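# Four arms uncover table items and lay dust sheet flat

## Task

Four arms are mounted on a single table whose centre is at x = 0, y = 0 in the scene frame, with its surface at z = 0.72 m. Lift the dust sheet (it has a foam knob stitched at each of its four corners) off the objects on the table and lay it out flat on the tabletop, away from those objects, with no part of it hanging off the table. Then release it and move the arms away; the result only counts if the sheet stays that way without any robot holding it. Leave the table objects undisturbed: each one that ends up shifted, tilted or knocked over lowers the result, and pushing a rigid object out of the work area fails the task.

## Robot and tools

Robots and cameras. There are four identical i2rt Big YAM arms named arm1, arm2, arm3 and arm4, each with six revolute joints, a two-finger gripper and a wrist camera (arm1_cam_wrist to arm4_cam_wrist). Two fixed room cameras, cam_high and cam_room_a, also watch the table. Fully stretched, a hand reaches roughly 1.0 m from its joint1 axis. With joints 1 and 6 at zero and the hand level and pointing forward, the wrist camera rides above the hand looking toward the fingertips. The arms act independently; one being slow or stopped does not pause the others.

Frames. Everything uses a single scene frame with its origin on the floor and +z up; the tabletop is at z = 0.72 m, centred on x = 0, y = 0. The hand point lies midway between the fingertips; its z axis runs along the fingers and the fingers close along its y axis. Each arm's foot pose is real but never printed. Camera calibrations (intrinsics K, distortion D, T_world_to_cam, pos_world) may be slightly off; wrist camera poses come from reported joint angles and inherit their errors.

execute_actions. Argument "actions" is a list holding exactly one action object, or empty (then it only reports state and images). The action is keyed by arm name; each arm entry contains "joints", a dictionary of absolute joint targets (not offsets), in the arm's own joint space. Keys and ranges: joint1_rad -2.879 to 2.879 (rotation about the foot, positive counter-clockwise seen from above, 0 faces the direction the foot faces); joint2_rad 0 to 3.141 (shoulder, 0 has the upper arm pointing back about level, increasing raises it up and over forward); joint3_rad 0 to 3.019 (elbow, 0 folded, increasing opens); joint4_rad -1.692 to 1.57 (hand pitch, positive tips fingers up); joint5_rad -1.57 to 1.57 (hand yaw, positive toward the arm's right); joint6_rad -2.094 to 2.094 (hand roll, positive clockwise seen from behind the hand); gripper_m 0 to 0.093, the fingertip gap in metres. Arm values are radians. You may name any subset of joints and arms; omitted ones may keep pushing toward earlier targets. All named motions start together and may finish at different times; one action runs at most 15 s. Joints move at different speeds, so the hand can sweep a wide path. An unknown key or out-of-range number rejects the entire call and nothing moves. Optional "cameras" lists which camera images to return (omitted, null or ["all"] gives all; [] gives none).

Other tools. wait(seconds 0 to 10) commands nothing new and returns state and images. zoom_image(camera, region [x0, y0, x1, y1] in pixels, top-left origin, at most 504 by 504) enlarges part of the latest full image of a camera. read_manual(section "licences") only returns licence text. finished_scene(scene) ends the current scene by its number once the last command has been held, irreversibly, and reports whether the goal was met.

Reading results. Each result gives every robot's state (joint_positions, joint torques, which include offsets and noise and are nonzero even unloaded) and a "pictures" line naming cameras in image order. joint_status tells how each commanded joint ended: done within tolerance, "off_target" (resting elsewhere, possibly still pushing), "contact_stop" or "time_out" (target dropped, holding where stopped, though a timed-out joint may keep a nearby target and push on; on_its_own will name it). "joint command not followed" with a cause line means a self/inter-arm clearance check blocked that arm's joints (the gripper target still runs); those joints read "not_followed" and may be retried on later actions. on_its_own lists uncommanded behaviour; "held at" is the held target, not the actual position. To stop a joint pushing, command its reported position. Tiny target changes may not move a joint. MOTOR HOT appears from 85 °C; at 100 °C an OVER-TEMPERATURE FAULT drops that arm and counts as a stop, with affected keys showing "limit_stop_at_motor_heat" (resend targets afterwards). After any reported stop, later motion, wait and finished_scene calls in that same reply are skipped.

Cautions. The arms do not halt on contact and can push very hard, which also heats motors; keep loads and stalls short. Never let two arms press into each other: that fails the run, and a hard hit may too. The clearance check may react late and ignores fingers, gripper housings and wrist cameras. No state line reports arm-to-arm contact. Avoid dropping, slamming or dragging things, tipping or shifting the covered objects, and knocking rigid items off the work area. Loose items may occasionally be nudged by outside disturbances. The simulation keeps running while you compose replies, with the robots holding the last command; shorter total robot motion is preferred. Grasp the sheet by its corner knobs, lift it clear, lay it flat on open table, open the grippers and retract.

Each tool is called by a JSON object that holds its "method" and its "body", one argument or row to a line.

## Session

{"method": "execute_actions", "body": {
  "actions": []
}}

Scene clock: 0.00 s.
Joint torques (N m, as the arm reports them, + toward a larger angle): no reading
Motor temperatures (°C, as the motors report them): arm1=[20 24 23 22 22 23] | arm2=[21 23 24 21 22 22] | arm3=[21 24 23 22 21 21] | arm4=[22 22 24 21 22 23]
arm1.joint_positions: joint1_rad=-0.345 joint2_rad=+0.544 joint3_rad=+1.695 joint4_rad=-1.213 joint5_rad=-0.032 joint6_rad=+0.325 gripper_m=+0.094
arm1.joint_status: not commanded
arm1.hand: x=+0.2220 y=+0.5709 z=+1.5310 quat_wxyz=(-0.424, -0.686, -0.251, +0.535) (m; scene frame)
arm2.joint_positions: joint1_rad=+0.170 joint2_rad=+0.562 joint3_rad=+1.659 joint4_rad=-1.218 joint5_rad=-0.057 joint6_rad=-0.790 gripper_m=+0.094
arm2.joint_status: not commanded
arm2.hand: x=-0.3553 y=+0.6137 z=+1.4369 quat_wxyz=(-0.385, -0.124, -0.738, +0.539) (m; scene frame)
arm3.joint_positions: joint1_rad=+0.263 joint2_rad=+0.442 joint3_rad=+1.673 joint4_rad=-1.240 joint5_rad=+0.133 joint6_rad=-0.192 gripper_m=+0.094
arm3.joint_status: not commanded
arm3.hand: x=-0.4631 y=-0.6175 z=+1.4773 quat_wxyz=(-0.589, +0.494, -0.513, -0.381) (m; scene frame)
arm4.joint_positions: joint1_rad=-0.094 joint2_rad=+0.349 joint3_rad=+1.555 joint4_rad=-1.573 joint5_rad=+0.153 joint6_rad=-0.791 gripper_m=+0.095
arm4.joint_status: not commanded
arm4.hand: x=+0.2230 y=-0.7317 z=+1.3731 quat_wxyz=(-0.549, +0.741, -0.355, -0.156) (m; scene frame)
pictures: arm1_cam_wrist, arm2_cam_wrist, arm3_cam_wrist, arm4_cam_wrist, cam_high, cam_room_a
camera_calibration (this result's frames):
arm1_cam_wrist: T_world_to_cam=[[-0.799171, 0.511753, -0.315333, 0.368796], [0.553229, 0.421032, -0.718797, 0.741868], [-0.235081, -0.748893, -0.619594, 1.55242], [0, 0, 0, 1]] pos_world=[0.249251, 0.661511, 1.61141]
arm2_cam_wrist: T_world_to_cam=[[-0.611193, -0.394454, 0.686184, -0.961319], [-0.790731, 0.342058, -0.507682, 0.241671], [-0.0344577, -0.852879, -0.52097, 1.38139], [0, 0, 0, 1]] pos_world=[-0.348856, 0.716298, 1.502]
arm3_cam_wrist: T_world_to_cam=[[0.96024, -0.21016, 0.183771, 0.0414763], [0.0149334, -0.618655, -0.785521, 0.788009], [0.278776, 0.757033, -0.590919, 1.5905], [0, 0, 0, 1]] pos_world=[-0.494987, -0.707838, 1.55123]
arm4_cam_wrist: T_world_to_cam=[[0.696421, 0.166058, 0.698156, -0.997674], [0.483305, -0.827681, -0.285238, -0.317799], [0.530485, 0.536068, -0.656671, 1.30244], [0, 0, 0, 1]] pos_world=[0.15747, -0.795562, 1.46116]
Images, in order (width x height): arm1_cam_wrist 504x504, arm2_cam_wrist 504x504, arm3_cam_wrist 504x504, arm4_cam_wrist 504x504, cam_high 504x504, cam_room_a 504x504.

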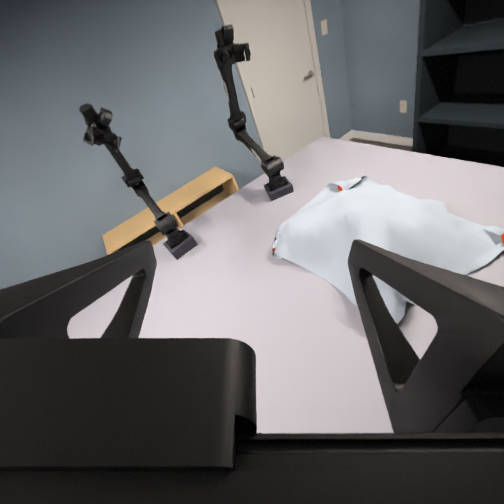

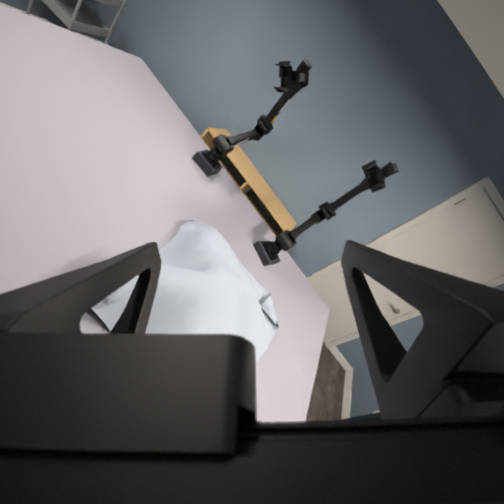

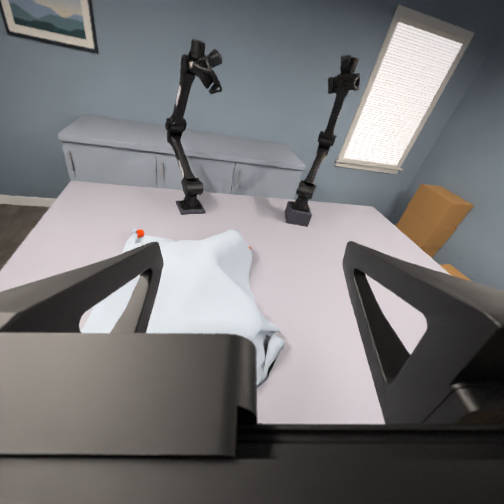

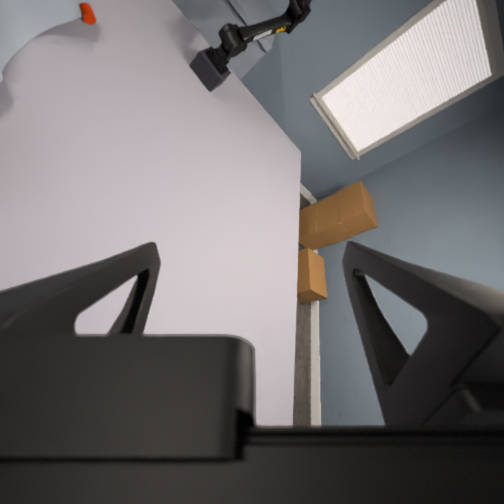

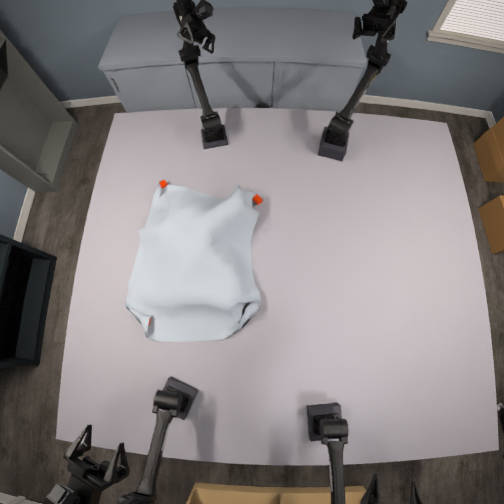

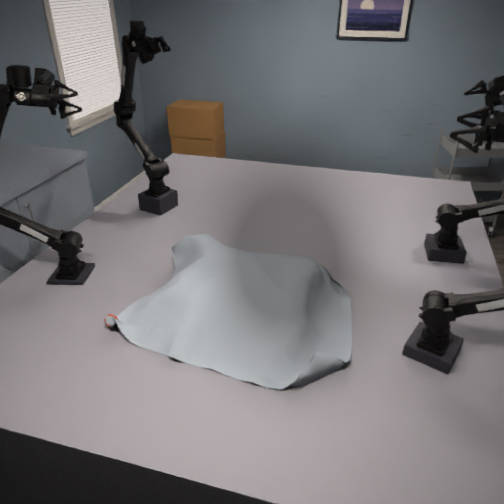

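{"method": "zoom_image", "body": {
  "camera": "cam_high",
  "region": [100, 160, 300, 360]
}}

{"method": "zoom_image", "body": {
  "camera": "arm1_cam_wrist",
  "region": [250, 150, 410, 310]
}}

Region (100, 160, 300, 360) of cam_high's 504x504 image, scaled by 2.520, with more detail than that image has.

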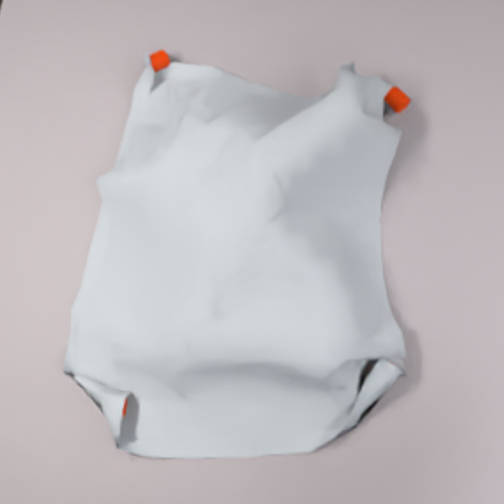

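Region (250, 150, 410, 310) of arm1_cam_wrist's 504x504 image, scaled by 3.150, with more detail than that image has.

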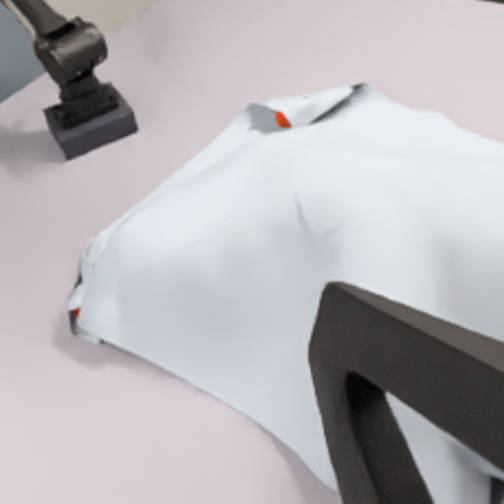

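{"method": "execute_actions", "body": {
  "actions": [
    {"arm1":{"joints":{"joint1_rad":-0.627,"joint2_rad":1.98,"joint3_rad":1.486,"joint4_rad":-1.065,"joint5_rad":0,"joint6_rad":-1.92}},"arm2":{"joints":{"joint1_rad":-0.837,"joint2_rad":1.574,"joint3_rad":1.112,"joint4_rad":-1.109,"joint5_rad":0,"joint6_rad":0.6}},"arm3":{"joints":{"joint1_rad":0.81,"joint2_rad":1.535,"joint3_rad":0.99,"joint4_rad":-1.018,"joint5_rad":0,"joint6_rad":-1.2}},"arm4":{"joints":{"joint1_rad":0.527,"joint2_rad":2.07,"joint3_rad":1.82,"joint4_rad":-1.29,"joint5_rad":0,"joint6_rad":0}}}
  ]
}}

Scene clock: 19.33 s.
Joint torques (N m, as the arm reports them, + toward a larger angle): arm1=[ -0.56 -22.79   6.25   0.18   0.    -0.19] | arm2=[  0.65 -12.74   8.3   -0.1    0.     0.19] | arm3=[-0.31 -9.71  8.26 -0.02 -0.22 -0.25] | arm4=[  2.01 -18.06   9.07   0.32  -0.15   0.05]
Motor temperatures (°C, as the motors report them): arm1=[20 24 25 22 22 23] | arm2=[21 23 25 21 22 22] | arm3=[21 25 24 22 21 21] | arm4=[22 23 25 21 22 23]
arm1.joint_positions: joint1_rad=-0.624 joint2_rad=+1.983 joint3_rad=+1.489 joint4_rad=-1.069 joint5_rad=-0.001 joint6_rad=-1.908 gripper_m=+0.094
arm1.joint_status: all done
arm1.hand: x=-0.1465 y=+0.3183 z=+0.8344 quat_wxyz=(+0.005, -0.259, -0.966, -0.001) (m; scene frame)
arm2.joint_positions: joint1_rad=-0.840 joint2_rad=+1.557 joint3_rad=+1.099 joint4_rad=-1.104 joint5_rad=+0.000 joint6_rad=+0.584 gripper_m=+0.094
arm2.joint_status: all done
arm2.hand: x=-0.6722 y=+0.4035 z=+0.8323 quat_wxyz=(-0.003, -0.983, -0.185, +0.004) (m; scene frame)
arm3.joint_positions: joint1_rad=+0.807 joint2_rad=+1.527 joint3_rad=+0.971 joint4_rad=-1.018 joint5_rad=+0.002 joint6_rad=-1.191 gripper_m=+0.094
arm3.joint_status: all done
arm3.hand: x=-0.6667 y=-0.3405 z=+0.8289 quat_wxyz=(+0.004, +0.999, +0.034, +0.000) (m; scene frame)
arm4.joint_positions: joint1_rad=+0.517 joint2_rad=+2.067 joint3_rad=+1.797 joint4_rad=-1.286 joint5_rad=+0.002 joint6_rad=-0.013 gripper_m=+0.095
arm4.joint_status: all done
arm4.hand: x=-0.1639 y=-0.2593 z=+0.8669 quat_wxyz=(-0.007, +0.888, -0.459, -0.008) (m; scene frame)
pictures: arm1_cam_wrist, arm2_cam_wrist, arm3_cam_wrist, arm4_cam_wrist, cam_high, cam_room_a
camera_calibration (this result's frames):
arm1_cam_wrist: T_world_to_cam=[[-0.502301, -0.864689, -0.00237378, 0.204374], [-0.688671, 0.398389, 0.60582, -0.728613], [-0.522901, 0.305939, -0.795598, 0.614031], [0, 0, 0, 1]] pos_world=[-0.0780397, 0.279135, 0.930416]
arm2_cam_wrist: T_world_to_cam=[[-0.34603, 0.938198, -0.00694559, -0.605589], [0.762271, 0.285444, 0.580917, -0.0832321], [0.546998, 0.19572, -0.813933, 1.08784], [0, 0, 0, 1]] pos_world=[-0.741152, 0.379009, 0.929574]
arm3_cam_wrist: T_world_to_cam=[[-0.0606178, 0.997981, -0.0189428, 0.313135], [0.807426, 0.0601832, 0.586891, 0.0750239], [0.586846, 0.0202811, -0.809445, 1.19008], [0, 0, 0, 1]] pos_world=[-0.739989, -0.341155, 0.925206]
arm4_cam_wrist: T_world_to_cam=[[0.812289, 0.583052, -0.0153707, 0.29246], [0.485965, -0.661987, 0.570623, -0.582704], [0.322528, -0.470981, -0.821068, 0.769352], [0, 0, 0, 1]] pos_world=[-0.202526, -0.193912, 0.96869]
Images, in order (width x height): arm1_cam_wrist 504x504, arm2_cam_wrist 504x504, arm3_cam_wrist 504x504, arm4_cam_wrist 504x504, cam_high 504x504, cam_room_a 504x504.

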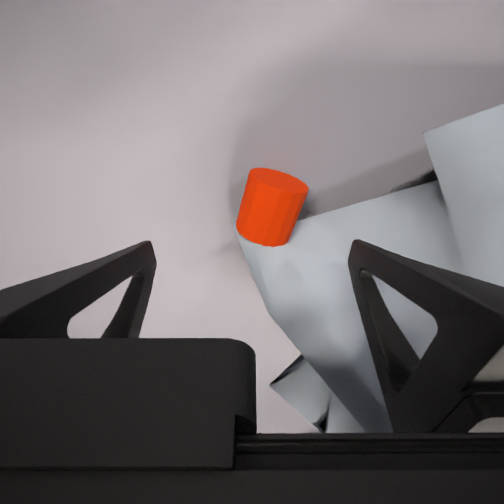

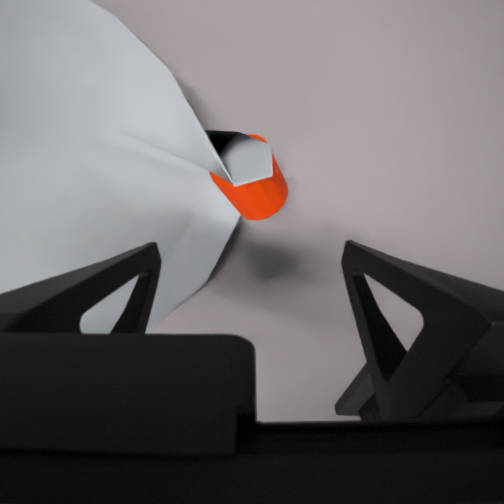

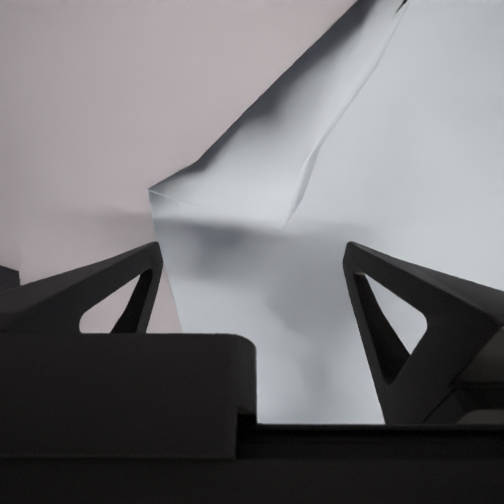

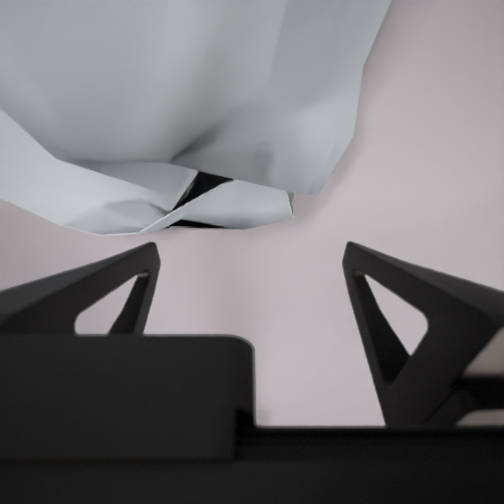

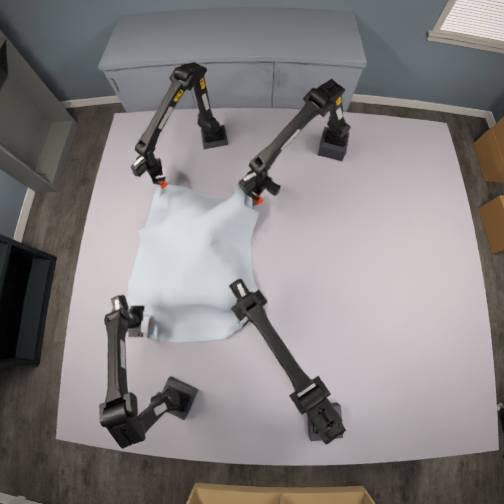

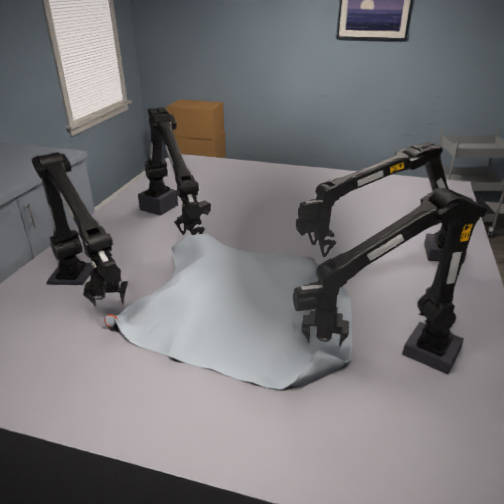

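{"method": "execute_actions", "body": {
  "actions": [
    {"arm1":{"joints":{"joint1_rad":-0.66,"joint2_rad":2.155,"joint3_rad":1.515,"joint4_rad":-0.91,"joint6_rad":-1.8}},"arm2":{"joints":{"joint1_rad":-0.85,"joint2_rad":1.71,"joint3_rad":1.014,"joint4_rad":-0.87,"joint6_rad":0.4}},"arm3":{"joints":{"joint1_rad":0.76,"joint2_rad":1.55,"joint3_rad":1.02,"joint6_rad":1.9}},"arm4":{"joints":{"joint1_rad":0.615,"joint2_rad":2.076,"joint3_rad":1.72,"joint4_rad":-1.2,"joint6_rad":1.8}}}
  ],
  "cameras": ["arm1_cam_wrist","arm2_cam_wrist","arm3_cam_wrist","arm4_cam_wrist"]
}}

Scene clock: 34.37 s.
Joint torques (N m, as the arm reports them, + toward a larger angle): arm1=[ -0.43 -21.3    7.33   0.43   0.04   0.05] | arm2=[ -0.57 -15.71   6.21   0.39   0.03  -0.11] | arm3=[-1.35 -9.24  9.75 -0.3  -0.01  0.05] | arm4=[ -0.14 -17.49   7.56   0.79   0.04   0.04]
Motor temperatures (°C, as the motors report them): arm1=[20 25 25 22 22 23] | arm2=[21 23 26 21 22 22] | arm3=[21 25 25 22 21 21] | arm4=[22 24 26 21 22 23]
arm1.joint_positions: joint1_rad=-0.660 joint2_rad=+2.132 joint3_rad=+1.492 joint4_rad=-0.918 joint5_rad=-0.002 joint6_rad=-1.813 gripper_m=+0.094
arm1.joint_status: all done
arm1.hand: x=-0.1728 y=+0.3244 z=+0.7525 quat_wxyz=(+0.006, -0.321, -0.947, +0.002) (m; scene frame)
arm2.joint_positions: joint1_rad=-0.840 joint2_rad=+1.714 joint3_rad=+1.015 joint4_rad=-0.880 joint5_rad=-0.001 joint6_rad=+0.416 gripper_m=+0.094
arm2.joint_status: all done
arm2.hand: x=-0.6746 y=+0.4001 z=+0.7411 quat_wxyz=(+0.002, -0.964, -0.267, -0.003) (m; scene frame)
arm3.joint_positions: joint1_rad=+0.771 joint2_rad=+1.535 joint3_rad=+0.983 joint4_rad=-1.018 joint5_rad=+0.002 joint6_rad=+1.890 gripper_m=+0.094
arm3.joint_status: all done
arm3.hand: x=-0.6553 y=-0.3303 z=+0.8296 quat_wxyz=(+0.001, +0.045, -0.999, +0.002) (m; scene frame)
arm4.joint_positions: joint1_rad=+0.625 joint2_rad=+2.071 joint3_rad=+1.716 joint4_rad=-1.212 joint5_rad=+0.001 joint6_rad=+1.786 gripper_m=+0.095
arm4.joint_status: all done
arm4.hand: x=-0.2108 y=-0.3101 z=+0.8344 quat_wxyz=(+0.000, +0.246, -0.969, -0.005) (m; scene frame)
pictures: arm1_cam_wrist, arm2_cam_wrist, arm3_cam_wrist, arm4_cam_wrist
camera_calibration (this result's frames):
arm1_cam_wrist: T_world_to_cam=[[-0.610162, -0.792263, 0.00455703, 0.148941], [-0.628306, 0.487378, 0.606378, -0.71845], [-0.482632, 0.367126, -0.795164, 0.520005], [0, 0, 0, 1]] pos_world=[-0.109557, 0.277251, 0.848462]
arm2_cam_wrist: T_world_to_cam=[[-0.498196, 0.867064, 0.000672037, -0.683757], [0.698096, 0.40065, 0.593415, -0.126071], [0.51426, 0.296106, -0.804896, 0.946609], [0, 0, 0, 1]] pos_world=[-0.739439, 0.363074, 0.837194]
arm3_cam_wrist: T_world_to_cam=[[0.084327, -0.99641, -0.00744178, -0.269625], [-0.805384, -0.072554, 0.588297, -1.03717], [-0.586725, -0.0436158, -0.808611, 0.392907], [0, 0, 0, 1]] pos_world=[-0.582055, -0.326771, 0.925867]
arm4_cam_wrist: T_world_to_cam=[[0.480928, -0.876255, -0.0297524, -0.150722], [-0.701718, -0.405035, 0.586122, -0.758648], [-0.525643, -0.261004, -0.809677, 0.610681], [0, 0, 0, 1]] pos_world=[-0.13887, -0.27996, 0.93463]
Images, in order (width x height): arm1_cam_wrist 504x504, arm2_cam_wrist 504x504, arm3_cam_wrist 504x504, arm4_cam_wrist 504x504.

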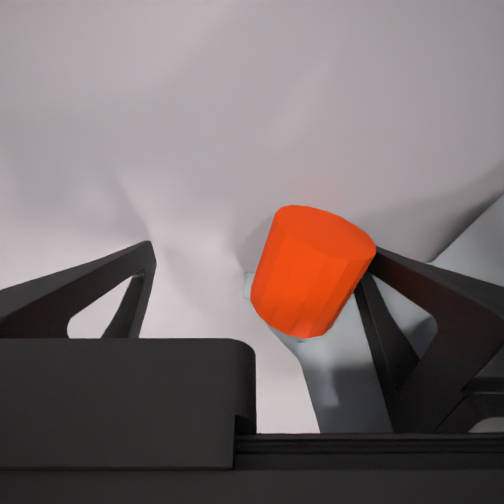

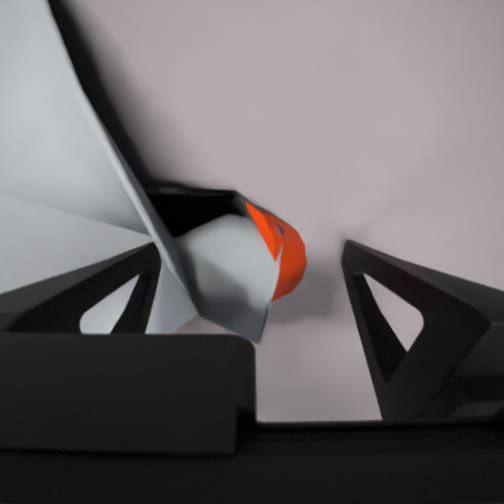

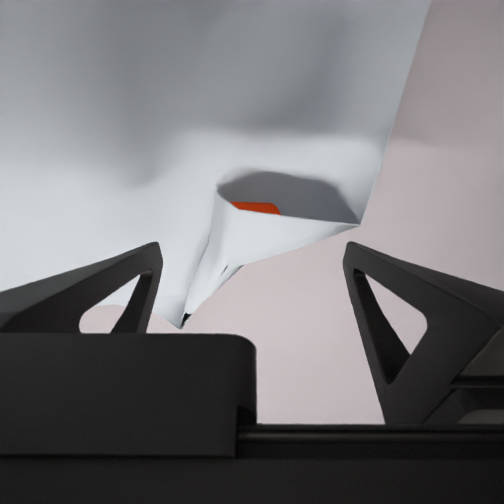

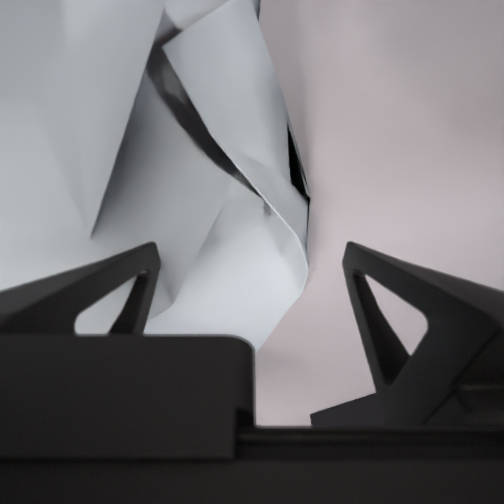

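{"method": "execute_actions", "body": {
  "actions": [
    {"arm1":{"joints":{"gripper_m":0}},"arm2":{"joints":{"gripper_m":0}},"arm3":{"joints":{"joint1_rad":0.85,"joint2_rad":1.705,"joint3_rad":0.908,"joint4_rad":-0.765,"joint6_rad":1.97}},"arm4":{"joints":{"joint1_rad":0.505,"joint2_rad":2.135,"joint3_rad":1.77,"joint4_rad":-1.165,"joint6_rad":1.6}}}
  ],
  "cameras": ["arm1_cam_wrist","arm2_cam_wrist","arm3_cam_wrist","arm4_cam_wrist"]
}}

Scene clock: 46.27 s.
Joint torques (N m, as the arm reports them, + toward a larger angle): arm1=[ -0.24 -21.16   7.22   0.43   0.05   0.03] | arm2=[ -0.51 -15.68   6.19   0.39   0.02  -0.1 ] | arm3=[ 0.19 -9.64  6.13  0.76  0.2  -0.01] | arm4=[  1.81 -17.3   10.92   0.76   0.11  -0.27]
Motor temperatures (°C, as the motors report them): arm1=[20 25 26 22 22 23] | arm2=[21 23 26 21 22 22] | arm3=[21 25 26 22 21 21] | arm4=[22 24 27 21 22 23]
arm1.joint_positions: joint1_rad=-0.660 joint2_rad=+2.132 joint3_rad=+1.492 joint4_rad=-0.918 joint5_rad=-0.002 joint6_rad=-1.811 gripper_m=+0.039
arm1.joint_status: gripper_m off_target (ended at +0.039, target +0.000)
arm1.hand: x=-0.1728 y=+0.3244 z=+0.7525 quat_wxyz=(+0.006, -0.322, -0.947, +0.002) (m; scene frame)
arm2.joint_positions: joint1_rad=-0.840 joint2_rad=+1.714 joint3_rad=+1.015 joint4_rad=-0.880 joint5_rad=-0.001 joint6_rad=+0.415 gripper_m=+0.047
arm2.joint_status: gripper_m off_target (ended at +0.047, target +0.000)
arm2.hand: x=-0.6746 y=+0.4001 z=+0.7411 quat_wxyz=(+0.002, -0.964, -0.268, -0.003) (m; scene frame)
arm3.joint_positions: joint1_rad=+0.854 joint2_rad=+1.696 joint3_rad=+0.902 joint4_rad=-0.782 joint5_rad=-0.004 joint6_rad=+1.960 gripper_m=+0.094
arm3.joint_status: all done
arm3.hand: x=-0.6873 y=-0.3446 z=+0.7439 quat_wxyz=(+0.002, +0.052, -0.999, +0.006) (m; scene frame)
arm4.joint_positions: joint1_rad=+0.495 joint2_rad=+2.126 joint3_rad=+1.720 joint4_rad=-1.177 joint5_rad=-0.001 joint6_rad=+1.614 gripper_m=+0.095
arm4.joint_status: all done
arm4.hand: x=-0.1488 y=-0.2570 z=+0.8031 quat_wxyz=(-0.002, +0.266, -0.964, +0.003) (m; scene frame)
pictures: arm1_cam_wrist, arm2_cam_wrist, arm3_cam_wrist, arm4_cam_wrist
camera_calibration (this result's frames):
arm1_cam_wrist: T_world_to_cam=[[-0.611672, -0.791098, 0.00457626, 0.148288], [-0.627375, 0.488591, 0.606366, -0.718674], [-0.481931, 0.368026, -0.795173, 0.519841], [0, 0, 0, 1]] pos_world=[-0.109647, 0.277133, 0.848463]
arm2_cam_wrist: T_world_to_cam=[[-0.498857, 0.866684, 0.000666429, -0.684047], [0.697787, 0.401185, 0.593417, -0.126494], [0.514038, 0.296496, -0.804895, 0.946302], [0, 0, 0, 1]] pos_world=[-0.739411, 0.363025, 0.837193]
arm3_cam_wrist: T_world_to_cam=[[0.0976057, -0.995225, 0.00087632, -0.278527], [-0.802675, -0.0782009, 0.591268, -1.01581], [-0.588376, -0.0584145, -0.806475, 0.296447], [0, 0, 0, 1]] pos_world=[-0.61376, -0.339318, 0.83994]
arm4_cam_wrist: T_world_to_cam=[[0.516759, -0.856018, -0.0139396, -0.137078], [-0.689198, -0.425603, 0.586403, -0.678927], [-0.507904, -0.293422, -0.809899, 0.62625], [0, 0, 0, 1]] pos_world=[-0.079004, -0.222539, 0.903413]
Images, in order (width x height): arm1_cam_wrist 504x504, arm2_cam_wrist 504x504, arm3_cam_wrist 504x504, arm4_cam_wrist 504x504.

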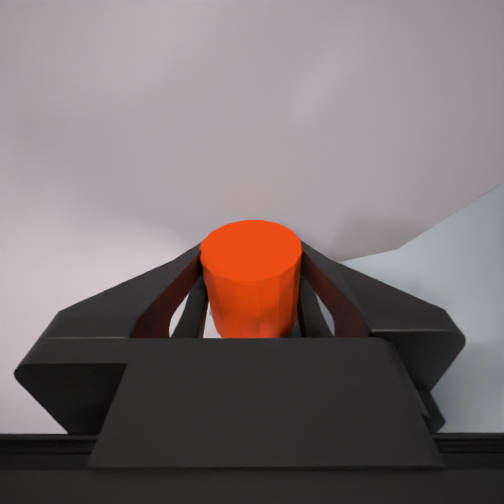

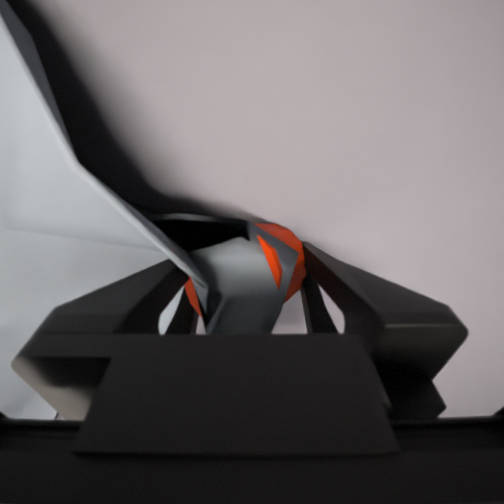

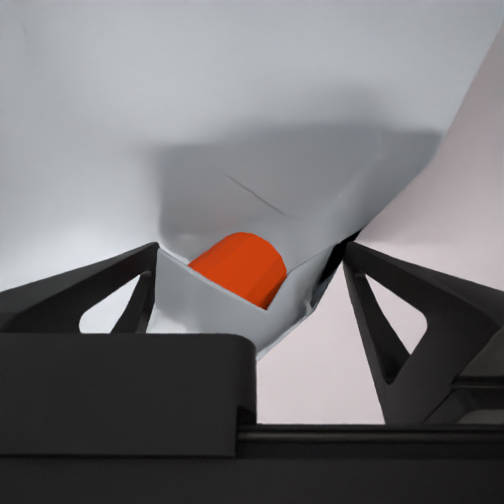

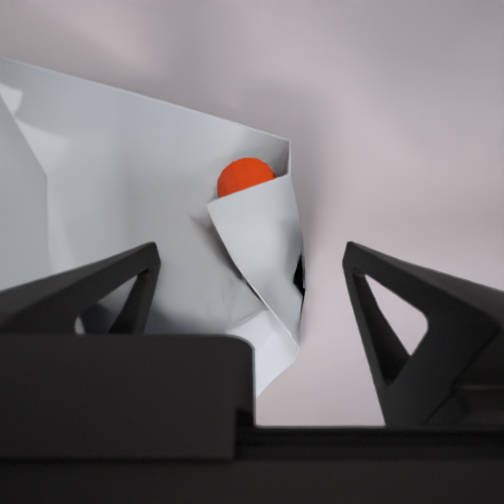

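{"method": "execute_actions", "body": {
  "actions": [
    {"arm3":{"joints":{"joint1_rad":0.895,"joint2_rad":1.72,"joint3_rad":0.93}},"arm4":{"joints":{"joint2_rad":2.205,"joint3_rad":1.685,"joint4_rad":-1.04}}}
  ],
  "cameras": ["arm3_cam_wrist","arm4_cam_wrist"]
}}

Scene clock: 52.27 s.
Joint torques (N m, as the arm reports them, + toward a larger angle): arm1=[ -0.55 -21.82   7.28   0.41   0.07   0.04] | arm2=[ -0.56 -15.67   6.2    0.4    0.02  -0.1 ] | arm3=[  0.43 -10.07   7.78   0.5    0.21  -0.02] | arm4=[  1.83 -18.26   6.97   0.75   0.11  -0.23]
Motor temperatures (°C, as the motors report them): arm1=[20 25 26 22 22 23] | arm2=[21 23 25 21 22 22] | arm3=[21 25 26 22 21 21] | arm4=[22 24 27 21 22 23]
arm1.joint_positions: joint1_rad=-0.660 joint2_rad=+2.132 joint3_rad=+1.492 joint4_rad=-0.918 joint5_rad=-0.002 joint6_rad=-1.811 gripper_m=+0.039
arm1.joint_status: not commanded
arm1.hand: x=-0.1728 y=+0.3244 z=+0.7525 quat_wxyz=(+0.006, -0.322, -0.947, +0.002) (m; scene frame)
arm2.joint_positions: joint1_rad=-0.840 joint2_rad=+1.714 joint3_rad=+1.015 joint4_rad=-0.880 joint5_rad=-0.001 joint6_rad=+0.415 gripper_m=+0.047
arm2.joint_status: not commanded
arm2.hand: x=-0.6746 y=+0.4001 z=+0.7411 quat_wxyz=(+0.002, -0.964, -0.268, -0.003) (m; scene frame)
arm3.joint_positions: joint1_rad=+0.884 joint2_rad=+1.704 joint3_rad=+0.902 joint4_rad=-0.779 joint5_rad=-0.003 joint6_rad=+1.961 gripper_m=+0.094
arm3.joint_status: all done
arm3.hand: x=-0.6975 y=-0.3508 z=+0.7412 quat_wxyz=(+0.001, +0.067, -0.998, +0.008) (m; scene frame)
arm4.joint_positions: joint1_rad=+0.495 joint2_rad=+2.202 joint3_rad=+1.681 joint4_rad=-1.052 joint5_rad=-0.001 joint6_rad=+1.613 gripper_m=+0.095
arm4.joint_status: all done
arm4.hand: x=-0.1511 y=-0.2532 z=+0.7438 quat_wxyz=(+0.000, +0.267, -0.964, -0.002) (m; scene frame)
pictures: arm3_cam_wrist, arm4_cam_wrist
camera_calibration (this result's frames):
arm3_cam_wrist: T_world_to_cam=[[0.12682, -0.991917, 0.00420377, -0.264568], [-0.801756, -0.10001, 0.589225, -1.02843], [-0.584042, -0.0780957, -0.807958, 0.285091], [0, 0, 0, 1]] pos_world=[-0.624488, -0.343017, 0.837428]
arm4_cam_wrist: T_world_to_cam=[[0.517973, -0.855043, -0.0246089, -0.125078], [-0.685092, -0.431902, 0.586609, -0.645273], [-0.512204, -0.286988, -0.809496, 0.578839], [0, 0, 0, 1]] pos_world=[-0.0808006, -0.219522, 0.844012]
Images, in order (width x height): arm3_cam_wrist 504x504, arm4_cam_wrist 504x504.

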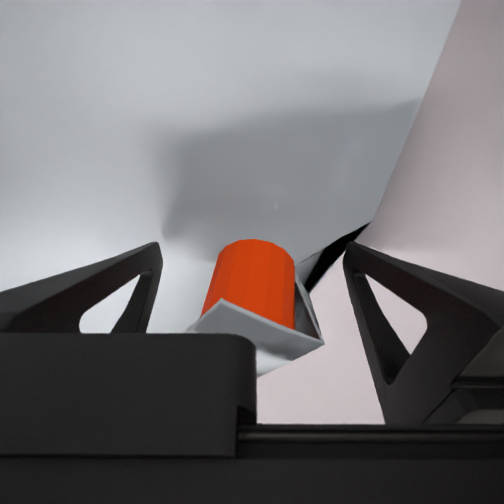

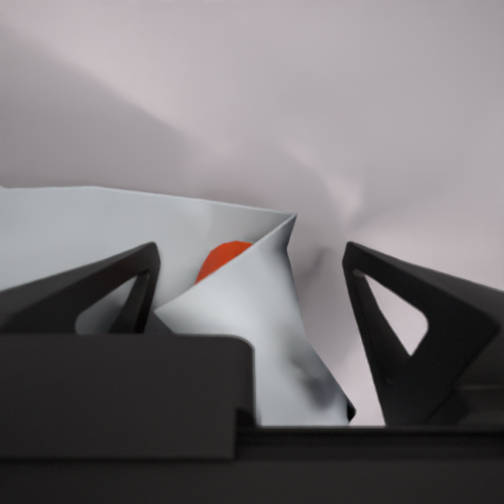

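{"method": "execute_actions", "body": {
  "actions": [
    {"arm3":{"joints":{"joint1_rad":0.945}},"arm4":{"joints":{"joint1_rad":0.545}}}
  ],
  "cameras": ["arm3_cam_wrist","arm4_cam_wrist"]
}}

{"method": "execute_actions", "body": {
  "actions": [
    {"arm3":{"joints":{"gripper_m":0}},"arm4":{"joints":{"gripper_m":0}}}
  ],
  "cameras": ["arm3_cam_wrist","arm4_cam_wrist"]
}}

Scene clock: 57.43 s.
Joint torques (N m, as the arm reports them, + toward a larger angle): arm1=[ -0.11 -21.88   7.14   0.53   0.06   0.03] | arm2=[ -0.52 -15.69   6.19   0.38   0.02  -0.1 ] | arm3=[ 0.53 -8.85  7.62  0.35  0.12  0.02] | arm4=[  1.62 -18.52   6.87   0.74   0.11  -0.23]
Motor temperatures (°C, as the motors report them): arm1=[20 25 26 22 22 23] | arm2=[21 23 25 21 22 22] | arm3=[21 25 26 22 21 21] | arm4=[22 24 27 21 22 23]
arm1.joint_positions: joint1_rad=-0.660 joint2_rad=+2.132 joint3_rad=+1.492 joint4_rad=-0.918 joint5_rad=-0.002 joint6_rad=-1.811 gripper_m=+0.039
arm1.joint_status: not commanded
arm1.hand: x=-0.1728 y=+0.3244 z=+0.7525 quat_wxyz=(+0.006, -0.322, -0.947, +0.002) (m; scene frame)
arm2.joint_positions: joint1_rad=-0.840 joint2_rad=+1.714 joint3_rad=+1.015 joint4_rad=-0.880 joint5_rad=-0.001 joint6_rad=+0.415 gripper_m=+0.047
arm2.joint_status: not commanded
arm2.hand: x=-0.6746 y=+0.4001 z=+0.7411 quat_wxyz=(+0.002, -0.964, -0.268, -0.003) (m; scene frame)
arm3.joint_positions: joint1_rad=+0.938 joint2_rad=+1.704 joint3_rad=+0.902 joint4_rad=-0.779 joint5_rad=-0.002 joint6_rad=+1.961 gripper_m=+0.094
arm3.joint_status: all done
arm3.hand: x=-0.7160 y=-0.3621 z=+0.7413 quat_wxyz=(+0.000, +0.094, -0.996, +0.008) (m; scene frame)
arm4.joint_positions: joint1_rad=+0.536 joint2_rad=+2.202 joint3_rad=+1.681 joint4_rad=-1.052 joint5_rad=-0.001 joint6_rad=+1.613 gripper_m=+0.095
arm4.joint_status: all done
arm4.hand: x=-0.1728 y=-0.2680 z=+0.7438 quat_wxyz=(+0.000, +0.287, -0.958, -0.002) (m; scene frame)
pictures: arm3_cam_wrist, arm4_cam_wrist
camera_calibration (this result's frames):
arm3_cam_wrist: T_world_to_cam=[[0.180347, -0.983596, 0.00370836, -0.231773], [-0.795356, -0.143612, 0.588884, -1.05539], [-0.578692, -0.109153, -0.808209, 0.266286], [0, 0, 0, 1]] pos_world=[-0.643512, -0.350471, 0.837576]
arm4_cam_wrist: T_world_to_cam=[[0.553074, -0.832772, -0.0245144, -0.114612], [-0.666693, -0.460037, 0.586418, -0.670688], [-0.499629, -0.307988, -0.809638, 0.560094], [0, 0, 0, 1]] pos_world=[-0.103915, -0.231485, 0.843967]
Images, in order (width x height): arm3_cam_wrist 504x504, arm4_cam_wrist 504x504.

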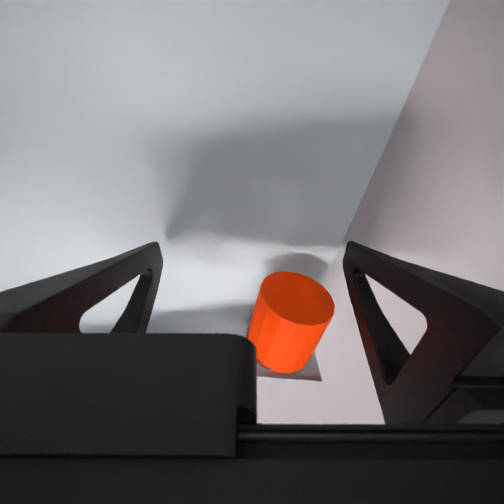

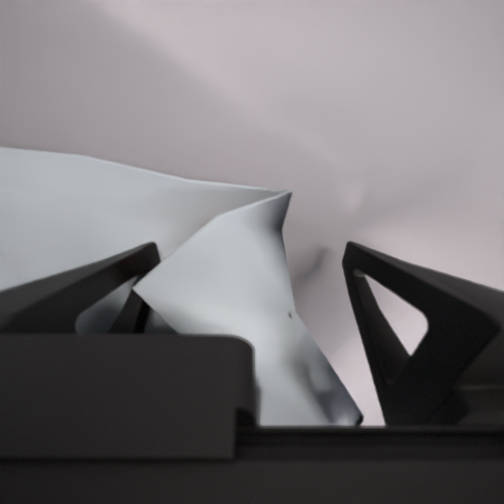

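Scene clock: 58.17 s.
Joint torques (N m, as the arm reports them, + toward a larger angle): arm1=[ -0.47 -21.58   7.28   0.45   0.09   0.04] | arm2=[ -0.55 -15.73   6.19   0.38   0.02  -0.1 ] | arm3=[ -0.29 -10.5    7.86   0.22   0.2   -0.05] | arm4=[  1.61 -18.29   7.03   0.71   0.13  -0.22]
Motor temperatures (°C, as the motors report them): arm1=[20 25 26 22 22 23] | arm2=[21 23 25 21 22 22] | arm3=[21 25 26 22 21 21] | arm4=[22 24 27 21 22 23]
arm1.joint_positions: joint1_rad=-0.660 joint2_rad=+2.132 joint3_rad=+1.492 joint4_rad=-0.918 joint5_rad=-0.002 joint6_rad=-1.811 gripper_m=+0.039
arm1.joint_status: not commanded
arm1.hand: x=-0.1728 y=+0.3244 z=+0.7525 quat_wxyz=(+0.006, -0.322, -0.947, +0.002) (m; scene frame)
arm2.joint_positions: joint1_rad=-0.840 joint2_rad=+1.714 joint3_rad=+1.015 joint4_rad=-0.880 joint5_rad=-0.001 joint6_rad=+0.415 gripper_m=+0.047
arm2.joint_status: not commanded
arm2.hand: x=-0.6746 y=+0.4001 z=+0.7411 quat_wxyz=(+0.002, -0.964, -0.268, -0.003) (m; scene frame)
arm3.joint_positions: joint1_rad=+0.938 joint2_rad=+1.704 joint3_rad=+0.902 joint4_rad=-0.779 joint5_rad=-0.002 joint6_rad=+1.961 gripper_m=+0.000
arm3.joint_status: all done
arm3.hand: x=-0.7160 y=-0.3621 z=+0.7413 quat_wxyz=(+0.000, +0.094, -0.996, +0.008) (m; scene frame)
arm4.joint_positions: joint1_rad=+0.536 joint2_rad=+2.202 joint3_rad=+1.681 joint4_rad=-1.051 joint5_rad=-0.001 joint6_rad=+1.612 gripper_m=+0.041
arm4.joint_status: gripper_m off_target (ended at +0.041, target +0.000)
arm4.hand: x=-0.1730 y=-0.2677 z=+0.7438 quat_wxyz=(+0.000, +0.287, -0.958, -0.003) (m; scene frame)
pictures: arm3_cam_wrist, arm4_cam_wrist
camera_calibration (this result's frames):
arm3_cam_wrist: T_world_to_cam=[[0.179971, -0.983665, 0.00370922, -0.232067], [-0.795414, -0.143308, 0.58888, -1.05532], [-0.578729, -0.108932, -0.808212, 0.266342], [0, 0, 0, 1]] pos_world=[-0.643508, -0.350499, 0.837576]
arm4_cam_wrist: T_world_to_cam=[[0.55369, -0.832316, -0.0260376, -0.112876], [-0.66582, -0.461276, 0.586437, -0.670889], [-0.500111, -0.307368, -0.809576, 0.560116], [0, 0, 0, 1]] pos_world=[-0.104073, -0.231252, 0.843952]
Images, in order (width x height): arm3_cam_wrist 504x504, arm4_cam_wrist 504x504.

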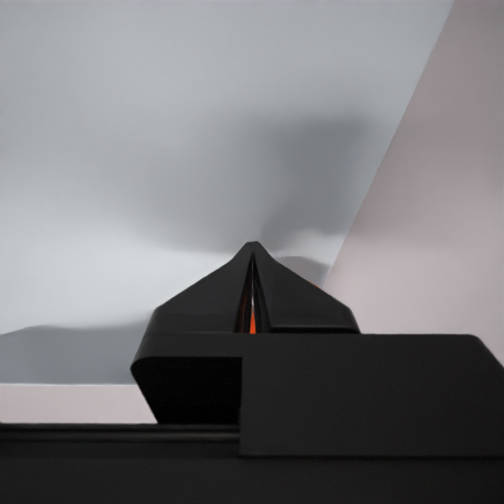

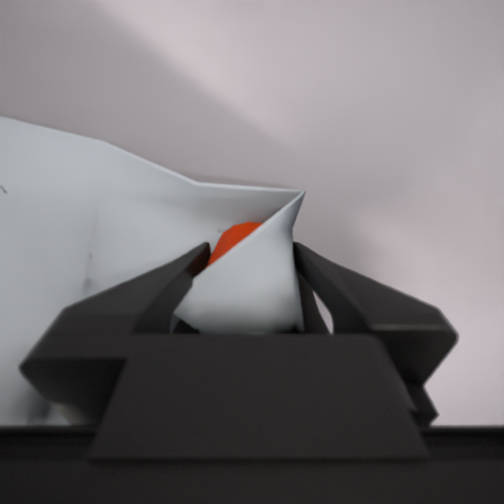

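{"method": "execute_actions", "body": {
  "actions": [
    {"arm3":{"joints":{"gripper_m":0.093}}}
  ],
  "cameras": ["arm3_cam_wrist","cam_room_a"]
}}

Scene clock: 61.60 s.
Joint torques (N m, as the arm reports them, + toward a larger angle): arm1=[ -0.32 -21.43   7.17   0.57   0.08   0.01] | arm2=[ -0.51 -15.73   6.2    0.38   0.02  -0.09] | arm3=[ 0.2  -8.72  7.81  0.27  0.17  0.03] | arm4=[  1.59 -18.63   7.03   0.65   0.12  -0.23]
Motor temperatures (°C, as the motors report them): arm1=[20 25 26 22 22 23] | arm2=[21 23 25 21 22 22] | arm3=[21 25 26 22 21 21] | arm4=[22 24 27 21 22 23]
arm1.joint_positions: joint1_rad=-0.660 joint2_rad=+2.132 joint3_rad=+1.492 joint4_rad=-0.918 joint5_rad=-0.002 joint6_rad=-1.811 gripper_m=+0.039
arm1.joint_status: not commanded
arm1.hand: x=-0.1728 y=+0.3244 z=+0.7525 quat_wxyz=(+0.006, -0.322, -0.947, +0.002) (m; scene frame)
arm2.joint_positions: joint1_rad=-0.840 joint2_rad=+1.714 joint3_rad=+1.015 joint4_rad=-0.880 joint5_rad=-0.001 joint6_rad=+0.415 gripper_m=+0.047
arm2.joint_status: not commanded
arm2.hand: x=-0.6746 y=+0.4001 z=+0.7411 quat_wxyz=(+0.002, -0.964, -0.268, -0.003) (m; scene frame)
arm3.joint_positions: joint1_rad=+0.938 joint2_rad=+1.704 joint3_rad=+0.902 joint4_rad=-0.779 joint5_rad=-0.002 joint6_rad=+1.962 gripper_m=+0.093
arm3.joint_status: all done
arm3.hand: x=-0.7160 y=-0.3621 z=+0.7413 quat_wxyz=(+0.000, +0.093, -0.996, +0.008) (m; scene frame)
arm4.joint_positions: joint1_rad=+0.536 joint2_rad=+2.202 joint3_rad=+1.681 joint4_rad=-1.051 joint5_rad=-0.001 joint6_rad=+1.612 gripper_m=+0.041
arm4.joint_status: not commanded
arm4.hand: x=-0.1730 y=-0.2677 z=+0.7438 quat_wxyz=(+0.000, +0.287, -0.958, -0.003) (m; scene frame)
pictures: arm3_cam_wrist, cam_room_a
camera_calibration (this result's frames):
arm3_cam_wrist: T_world_to_cam=[[0.179596, -0.983733, 0.00371008, -0.232361], [-0.795472, -0.143005, 0.588875, -1.05524], [-0.578765, -0.108711, -0.808216, 0.266398], [0, 0, 0, 1]] pos_world=[-0.643504, -0.350526, 0.837576]
Images, in order (width x height): arm3_cam_wrist 504x504, cam_room_a 504x504.

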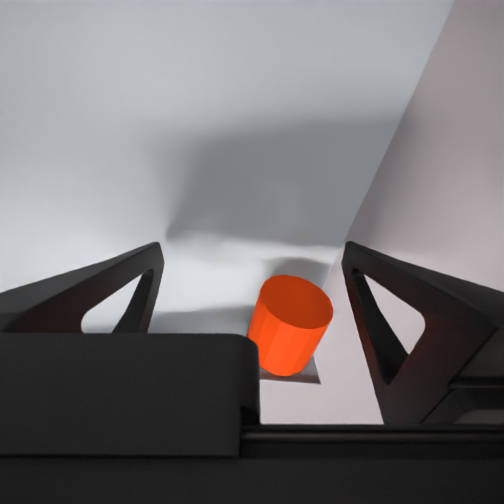

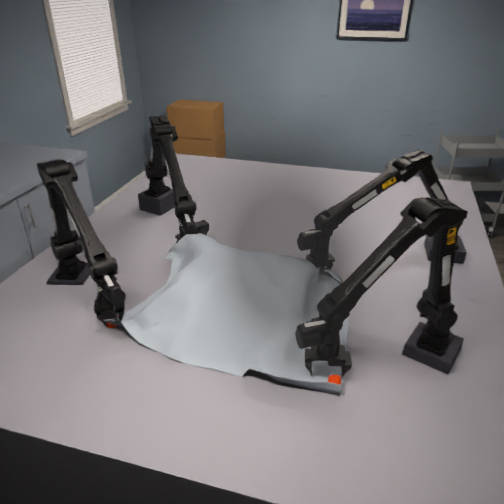

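{"method": "execute_actions", "body": {
  "actions": [
    {"arm3":{"joints":{"joint1_rad":1.085,"joint6_rad":2.08}}}
  ],
  "cameras": ["arm3_cam_wrist"]
}}

{"method": "execute_actions", "body": {
  "actions": [
    {"arm3":{"joints":{"gripper_m":0}}}
  ],
  "cameras": ["arm3_cam_wrist","cam_high"]
}}

Scene clock: 68.53 s.
Joint torques (N m, as the arm reports them, + toward a larger angle): arm1=[ -0.02 -21.52   7.27   0.42   0.03   0.04] | arm2=[ -0.57 -15.67   6.2    0.4    0.02  -0.1 ] | arm3=[-1.5  -8.74  7.8   0.17  0.2   0.03] | arm4=[  1.57 -18.43   6.93   0.71   0.12  -0.23]
Motor temperatures (°C, as the motors report them): arm1=[20 26 26 22 22 23] | arm2=[21 24 25 21 22 22] | arm3=[21 25 26 22 21 21] | arm4=[22 25 27 21 22 23]
arm1.joint_positions: joint1_rad=-0.660 joint2_rad=+2.132 joint3_rad=+1.492 joint4_rad=-0.918 joint5_rad=-0.002 joint6_rad=-1.811 gripper_m=+0.039
arm1.joint_status: not commanded
arm1.hand: x=-0.1728 y=+0.3244 z=+0.7525 quat_wxyz=(+0.006, -0.322, -0.947, +0.002) (m; scene frame)
arm2.joint_positions: joint1_rad=-0.840 joint2_rad=+1.714 joint3_rad=+1.015 joint4_rad=-0.880 joint5_rad=-0.001 joint6_rad=+0.415 gripper_m=+0.047
arm2.joint_status: not commanded
arm2.hand: x=-0.6746 y=+0.4001 z=+0.7411 quat_wxyz=(+0.002, -0.964, -0.268, -0.003) (m; scene frame)
arm3.joint_positions: joint1_rad=+1.091 joint2_rad=+1.704 joint3_rad=+0.902 joint4_rad=-0.779 joint5_rad=-0.002 joint6_rad=+2.070 gripper_m=+0.093
arm3.joint_status: all done
arm3.hand: x=-0.7647 y=-0.3995 z=+0.7417 quat_wxyz=(+0.000, +0.115, -0.993, +0.007) (m; scene frame)
arm4.joint_positions: joint1_rad=+0.536 joint2_rad=+2.202 joint3_rad=+1.681 joint4_rad=-1.051 joint5_rad=-0.001 joint6_rad=+1.612 gripper_m=+0.041
arm4.joint_status: not commanded
arm4.hand: x=-0.1730 y=-0.2677 z=+0.7438 quat_wxyz=(+0.000, +0.287, -0.958, -0.003) (m; scene frame)
pictures: arm3_cam_wrist
camera_calibration (this result's frames):
arm3_cam_wrist: T_world_to_cam=[[0.222951, -0.974825, 0.00293361, -0.223066], [-0.789139, -0.178715, 0.58764, -1.10805], [-0.572322, -0.13333, -0.809117, 0.23019], [0, 0, 0, 1]] pos_world=[-0.692929, -0.384784, 0.838039]
Images, in order (width x height): arm3_cam_wrist 504x504.

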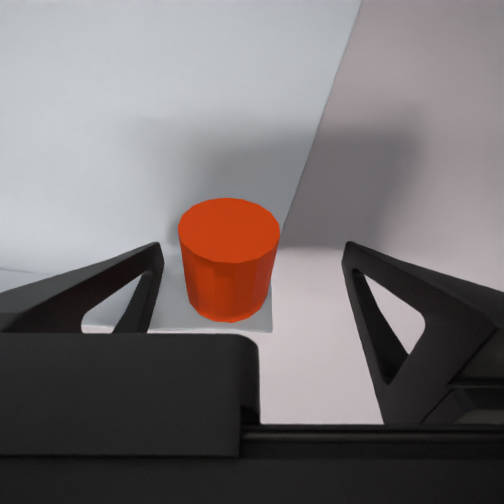

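Scene clock: 69.23 s.
Joint torques (N m, as the arm reports them, + toward a larger angle): arm1=[ -0.28 -21.54   7.2    0.43   0.06   0.03] | arm2=[ -0.5  -15.71   6.2    0.39   0.02  -0.1 ] | arm3=[-0.28 -9.25  7.93  0.33  0.1   0.01] | arm4=[  1.46 -18.19   7.04   0.69   0.11  -0.22]
Motor temperatures (°C, as the motors report them): arm1=[20 26 26 22 22 23] | arm2=[21 24 25 21 22 22] | arm3=[21 25 26 22 21 21] | arm4=[22 25 27 21 22 23]
arm1.joint_positions: joint1_rad=-0.660 joint2_rad=+2.132 joint3_rad=+1.492 joint4_rad=-0.918 joint5_rad=-0.002 joint6_rad=-1.811 gripper_m=+0.039
arm1.joint_status: not commanded
arm1.hand: x=-0.1728 y=+0.3244 z=+0.7525 quat_wxyz=(+0.006, -0.322, -0.947, +0.002) (m; scene frame)
arm2.joint_positions: joint1_rad=-0.840 joint2_rad=+1.714 joint3_rad=+1.015 joint4_rad=-0.880 joint5_rad=-0.001 joint6_rad=+0.415 gripper_m=+0.047
arm2.joint_status: not commanded
arm2.hand: x=-0.6746 y=+0.4001 z=+0.7411 quat_wxyz=(+0.002, -0.964, -0.268, -0.003) (m; scene frame)
arm3.joint_positions: joint1_rad=+1.091 joint2_rad=+1.704 joint3_rad=+0.902 joint4_rad=-0.779 joint5_rad=-0.002 joint6_rad=+2.071 gripper_m=+0.038
arm3.joint_status: gripper_m off_target (ended at +0.038, target +0.000)
arm3.hand: x=-0.7648 y=-0.3994 z=+0.7417 quat_wxyz=(+0.000, +0.115, -0.993, +0.007) (m; scene frame)
arm4.joint_positions: joint1_rad=+0.536 joint2_rad=+2.202 joint3_rad=+1.681 joint4_rad=-1.051 joint5_rad=-0.001 joint6_rad=+1.612 gripper_m=+0.041
arm4.joint_status: not commanded
arm4.hand: x=-0.1730 y=-0.2677 z=+0.7438 quat_wxyz=(+0.000, +0.287, -0.958, -0.003) (m; scene frame)
pictures: arm3_cam_wrist, cam_high
camera_calibration (this result's frames):
arm3_cam_wrist: T_world_to_cam=[[0.222206, -0.974996, 0.00260064, -0.223376], [-0.789132, -0.178279, 0.587781, -1.10801], [-0.572621, -0.132661, -0.809016, 0.230126], [0, 0, 0, 1]] pos_world=[-0.692957, -0.384797, 0.838025]
Images, in order (width x height): arm3_cam_wrist 504x504, cam_high 504x504.

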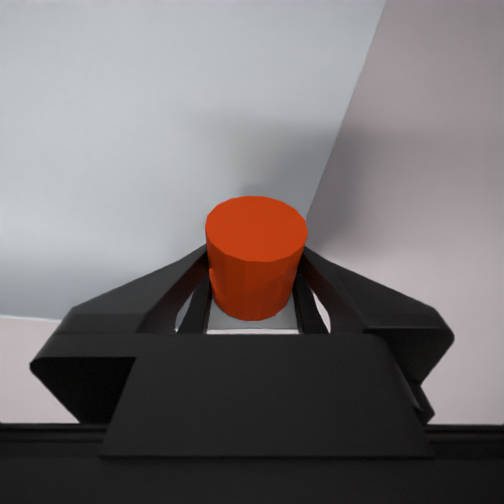

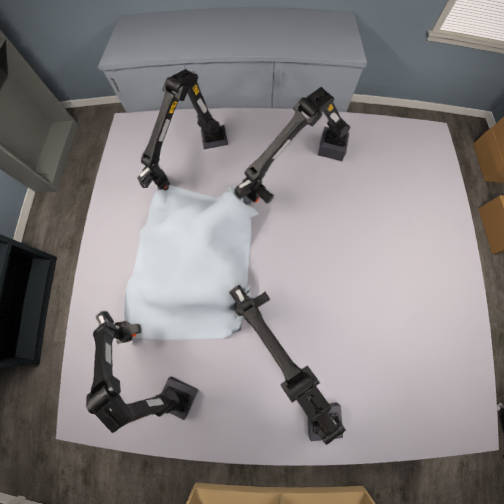

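{"method": "execute_actions", "body": {
  "actions": [
    {"arm1":{"joints":{"joint2_rad":1.938,"joint3_rad":1.67,"joint4_rad":-1.295}},"arm2":{"joints":{"joint2_rad":1.494,"joint3_rad":1.29,"joint4_rad":-1.355}},"arm3":{"joints":{"joint2_rad":1.44,"joint3_rad":1.15,"joint4_rad":-1.275}},"arm4":{"joints":{"joint2_rad":2.05,"joint3_rad":1.93,"joint4_rad":-1.445}}}
  ],
  "cameras": ["cam_room_a","cam_high"]
}}

Scene clock: 76.23 s.
Joint torques (N m, as the arm reports them, + toward a larger angle): arm1=[ -0.48 -22.6    8.68  -0.29   0.09   0.02] | arm2=[ -0.34 -13.79   9.18  -0.21   0.02  -0.09] | arm3=[-0.16 -8.64  8.44 -0.6   0.11  0.  ] | arm4=[  1.73 -16.97   9.94   0.11   0.1   -0.22]
Motor temperatures (°C, as the motors report them): arm1=[20 26 26 22 22 23] | arm2=[21 24 26 21 22 22] | arm3=[21 25 26 22 21 21] | arm4=[22 25 27 21 22 23]
arm1.joint_positions: joint1_rad=-0.660 joint2_rad=+1.932 joint3_rad=+1.645 joint4_rad=-1.285 joint5_rad=-0.002 joint6_rad=-1.811 gripper_m=+0.039
arm1.joint_status: all done
arm1.hand: x=-0.1680 y=+0.3262 z=+0.9185 quat_wxyz=(+0.002, -0.322, -0.947, -0.004) (m; scene frame)
arm2.joint_positions: joint1_rad=-0.840 joint2_rad=+1.492 joint3_rad=+1.273 joint4_rad=-1.346 joint5_rad=-0.001 joint6_rad=+0.414 gripper_m=+0.047
arm2.joint_status: all done
arm2.hand: x=-0.6749 y=+0.3994 z=+0.9217 quat_wxyz=(-0.002, -0.963, -0.268, +0.002) (m; scene frame)
arm3.joint_positions: joint1_rad=+1.091 joint2_rad=+1.437 joint3_rad=+1.140 joint4_rad=-1.262 joint5_rad=-0.001 joint6_rad=+2.072 gripper_m=+0.038
arm3.joint_status: all done
arm3.hand: x=-0.7670 y=-0.3951 z=+0.9225 quat_wxyz=(+0.006, +0.114, -0.993, -0.002) (m; scene frame)
arm4.joint_positions: joint1_rad=+0.536 joint2_rad=+2.041 joint3_rad=+1.899 joint4_rad=-1.436 joint5_rad=-0.001 joint6_rad=+1.612 gripper_m=+0.040
arm4.joint_status: all done
arm4.hand: x=-0.1722 y=-0.2696 z=+0.9207 quat_wxyz=(-0.001, +0.287, -0.958, +0.000) (m; scene frame)
pictures: cam_high, cam_room_a
Images, in order (width x height): cam_high 504x504, cam_room_a 504x504.

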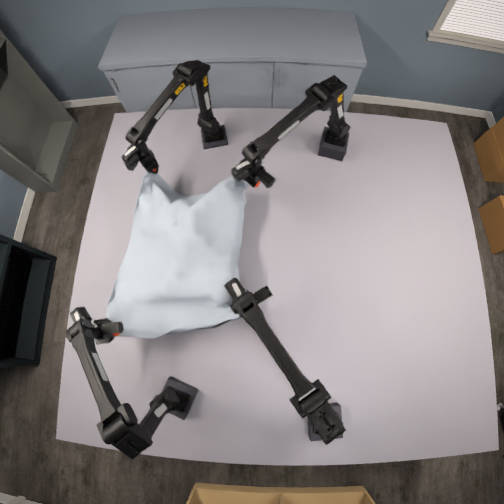

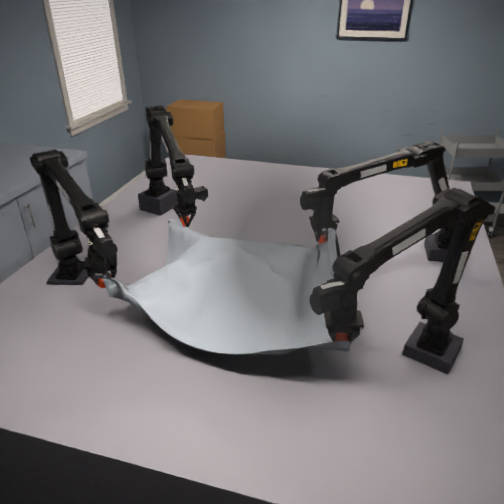

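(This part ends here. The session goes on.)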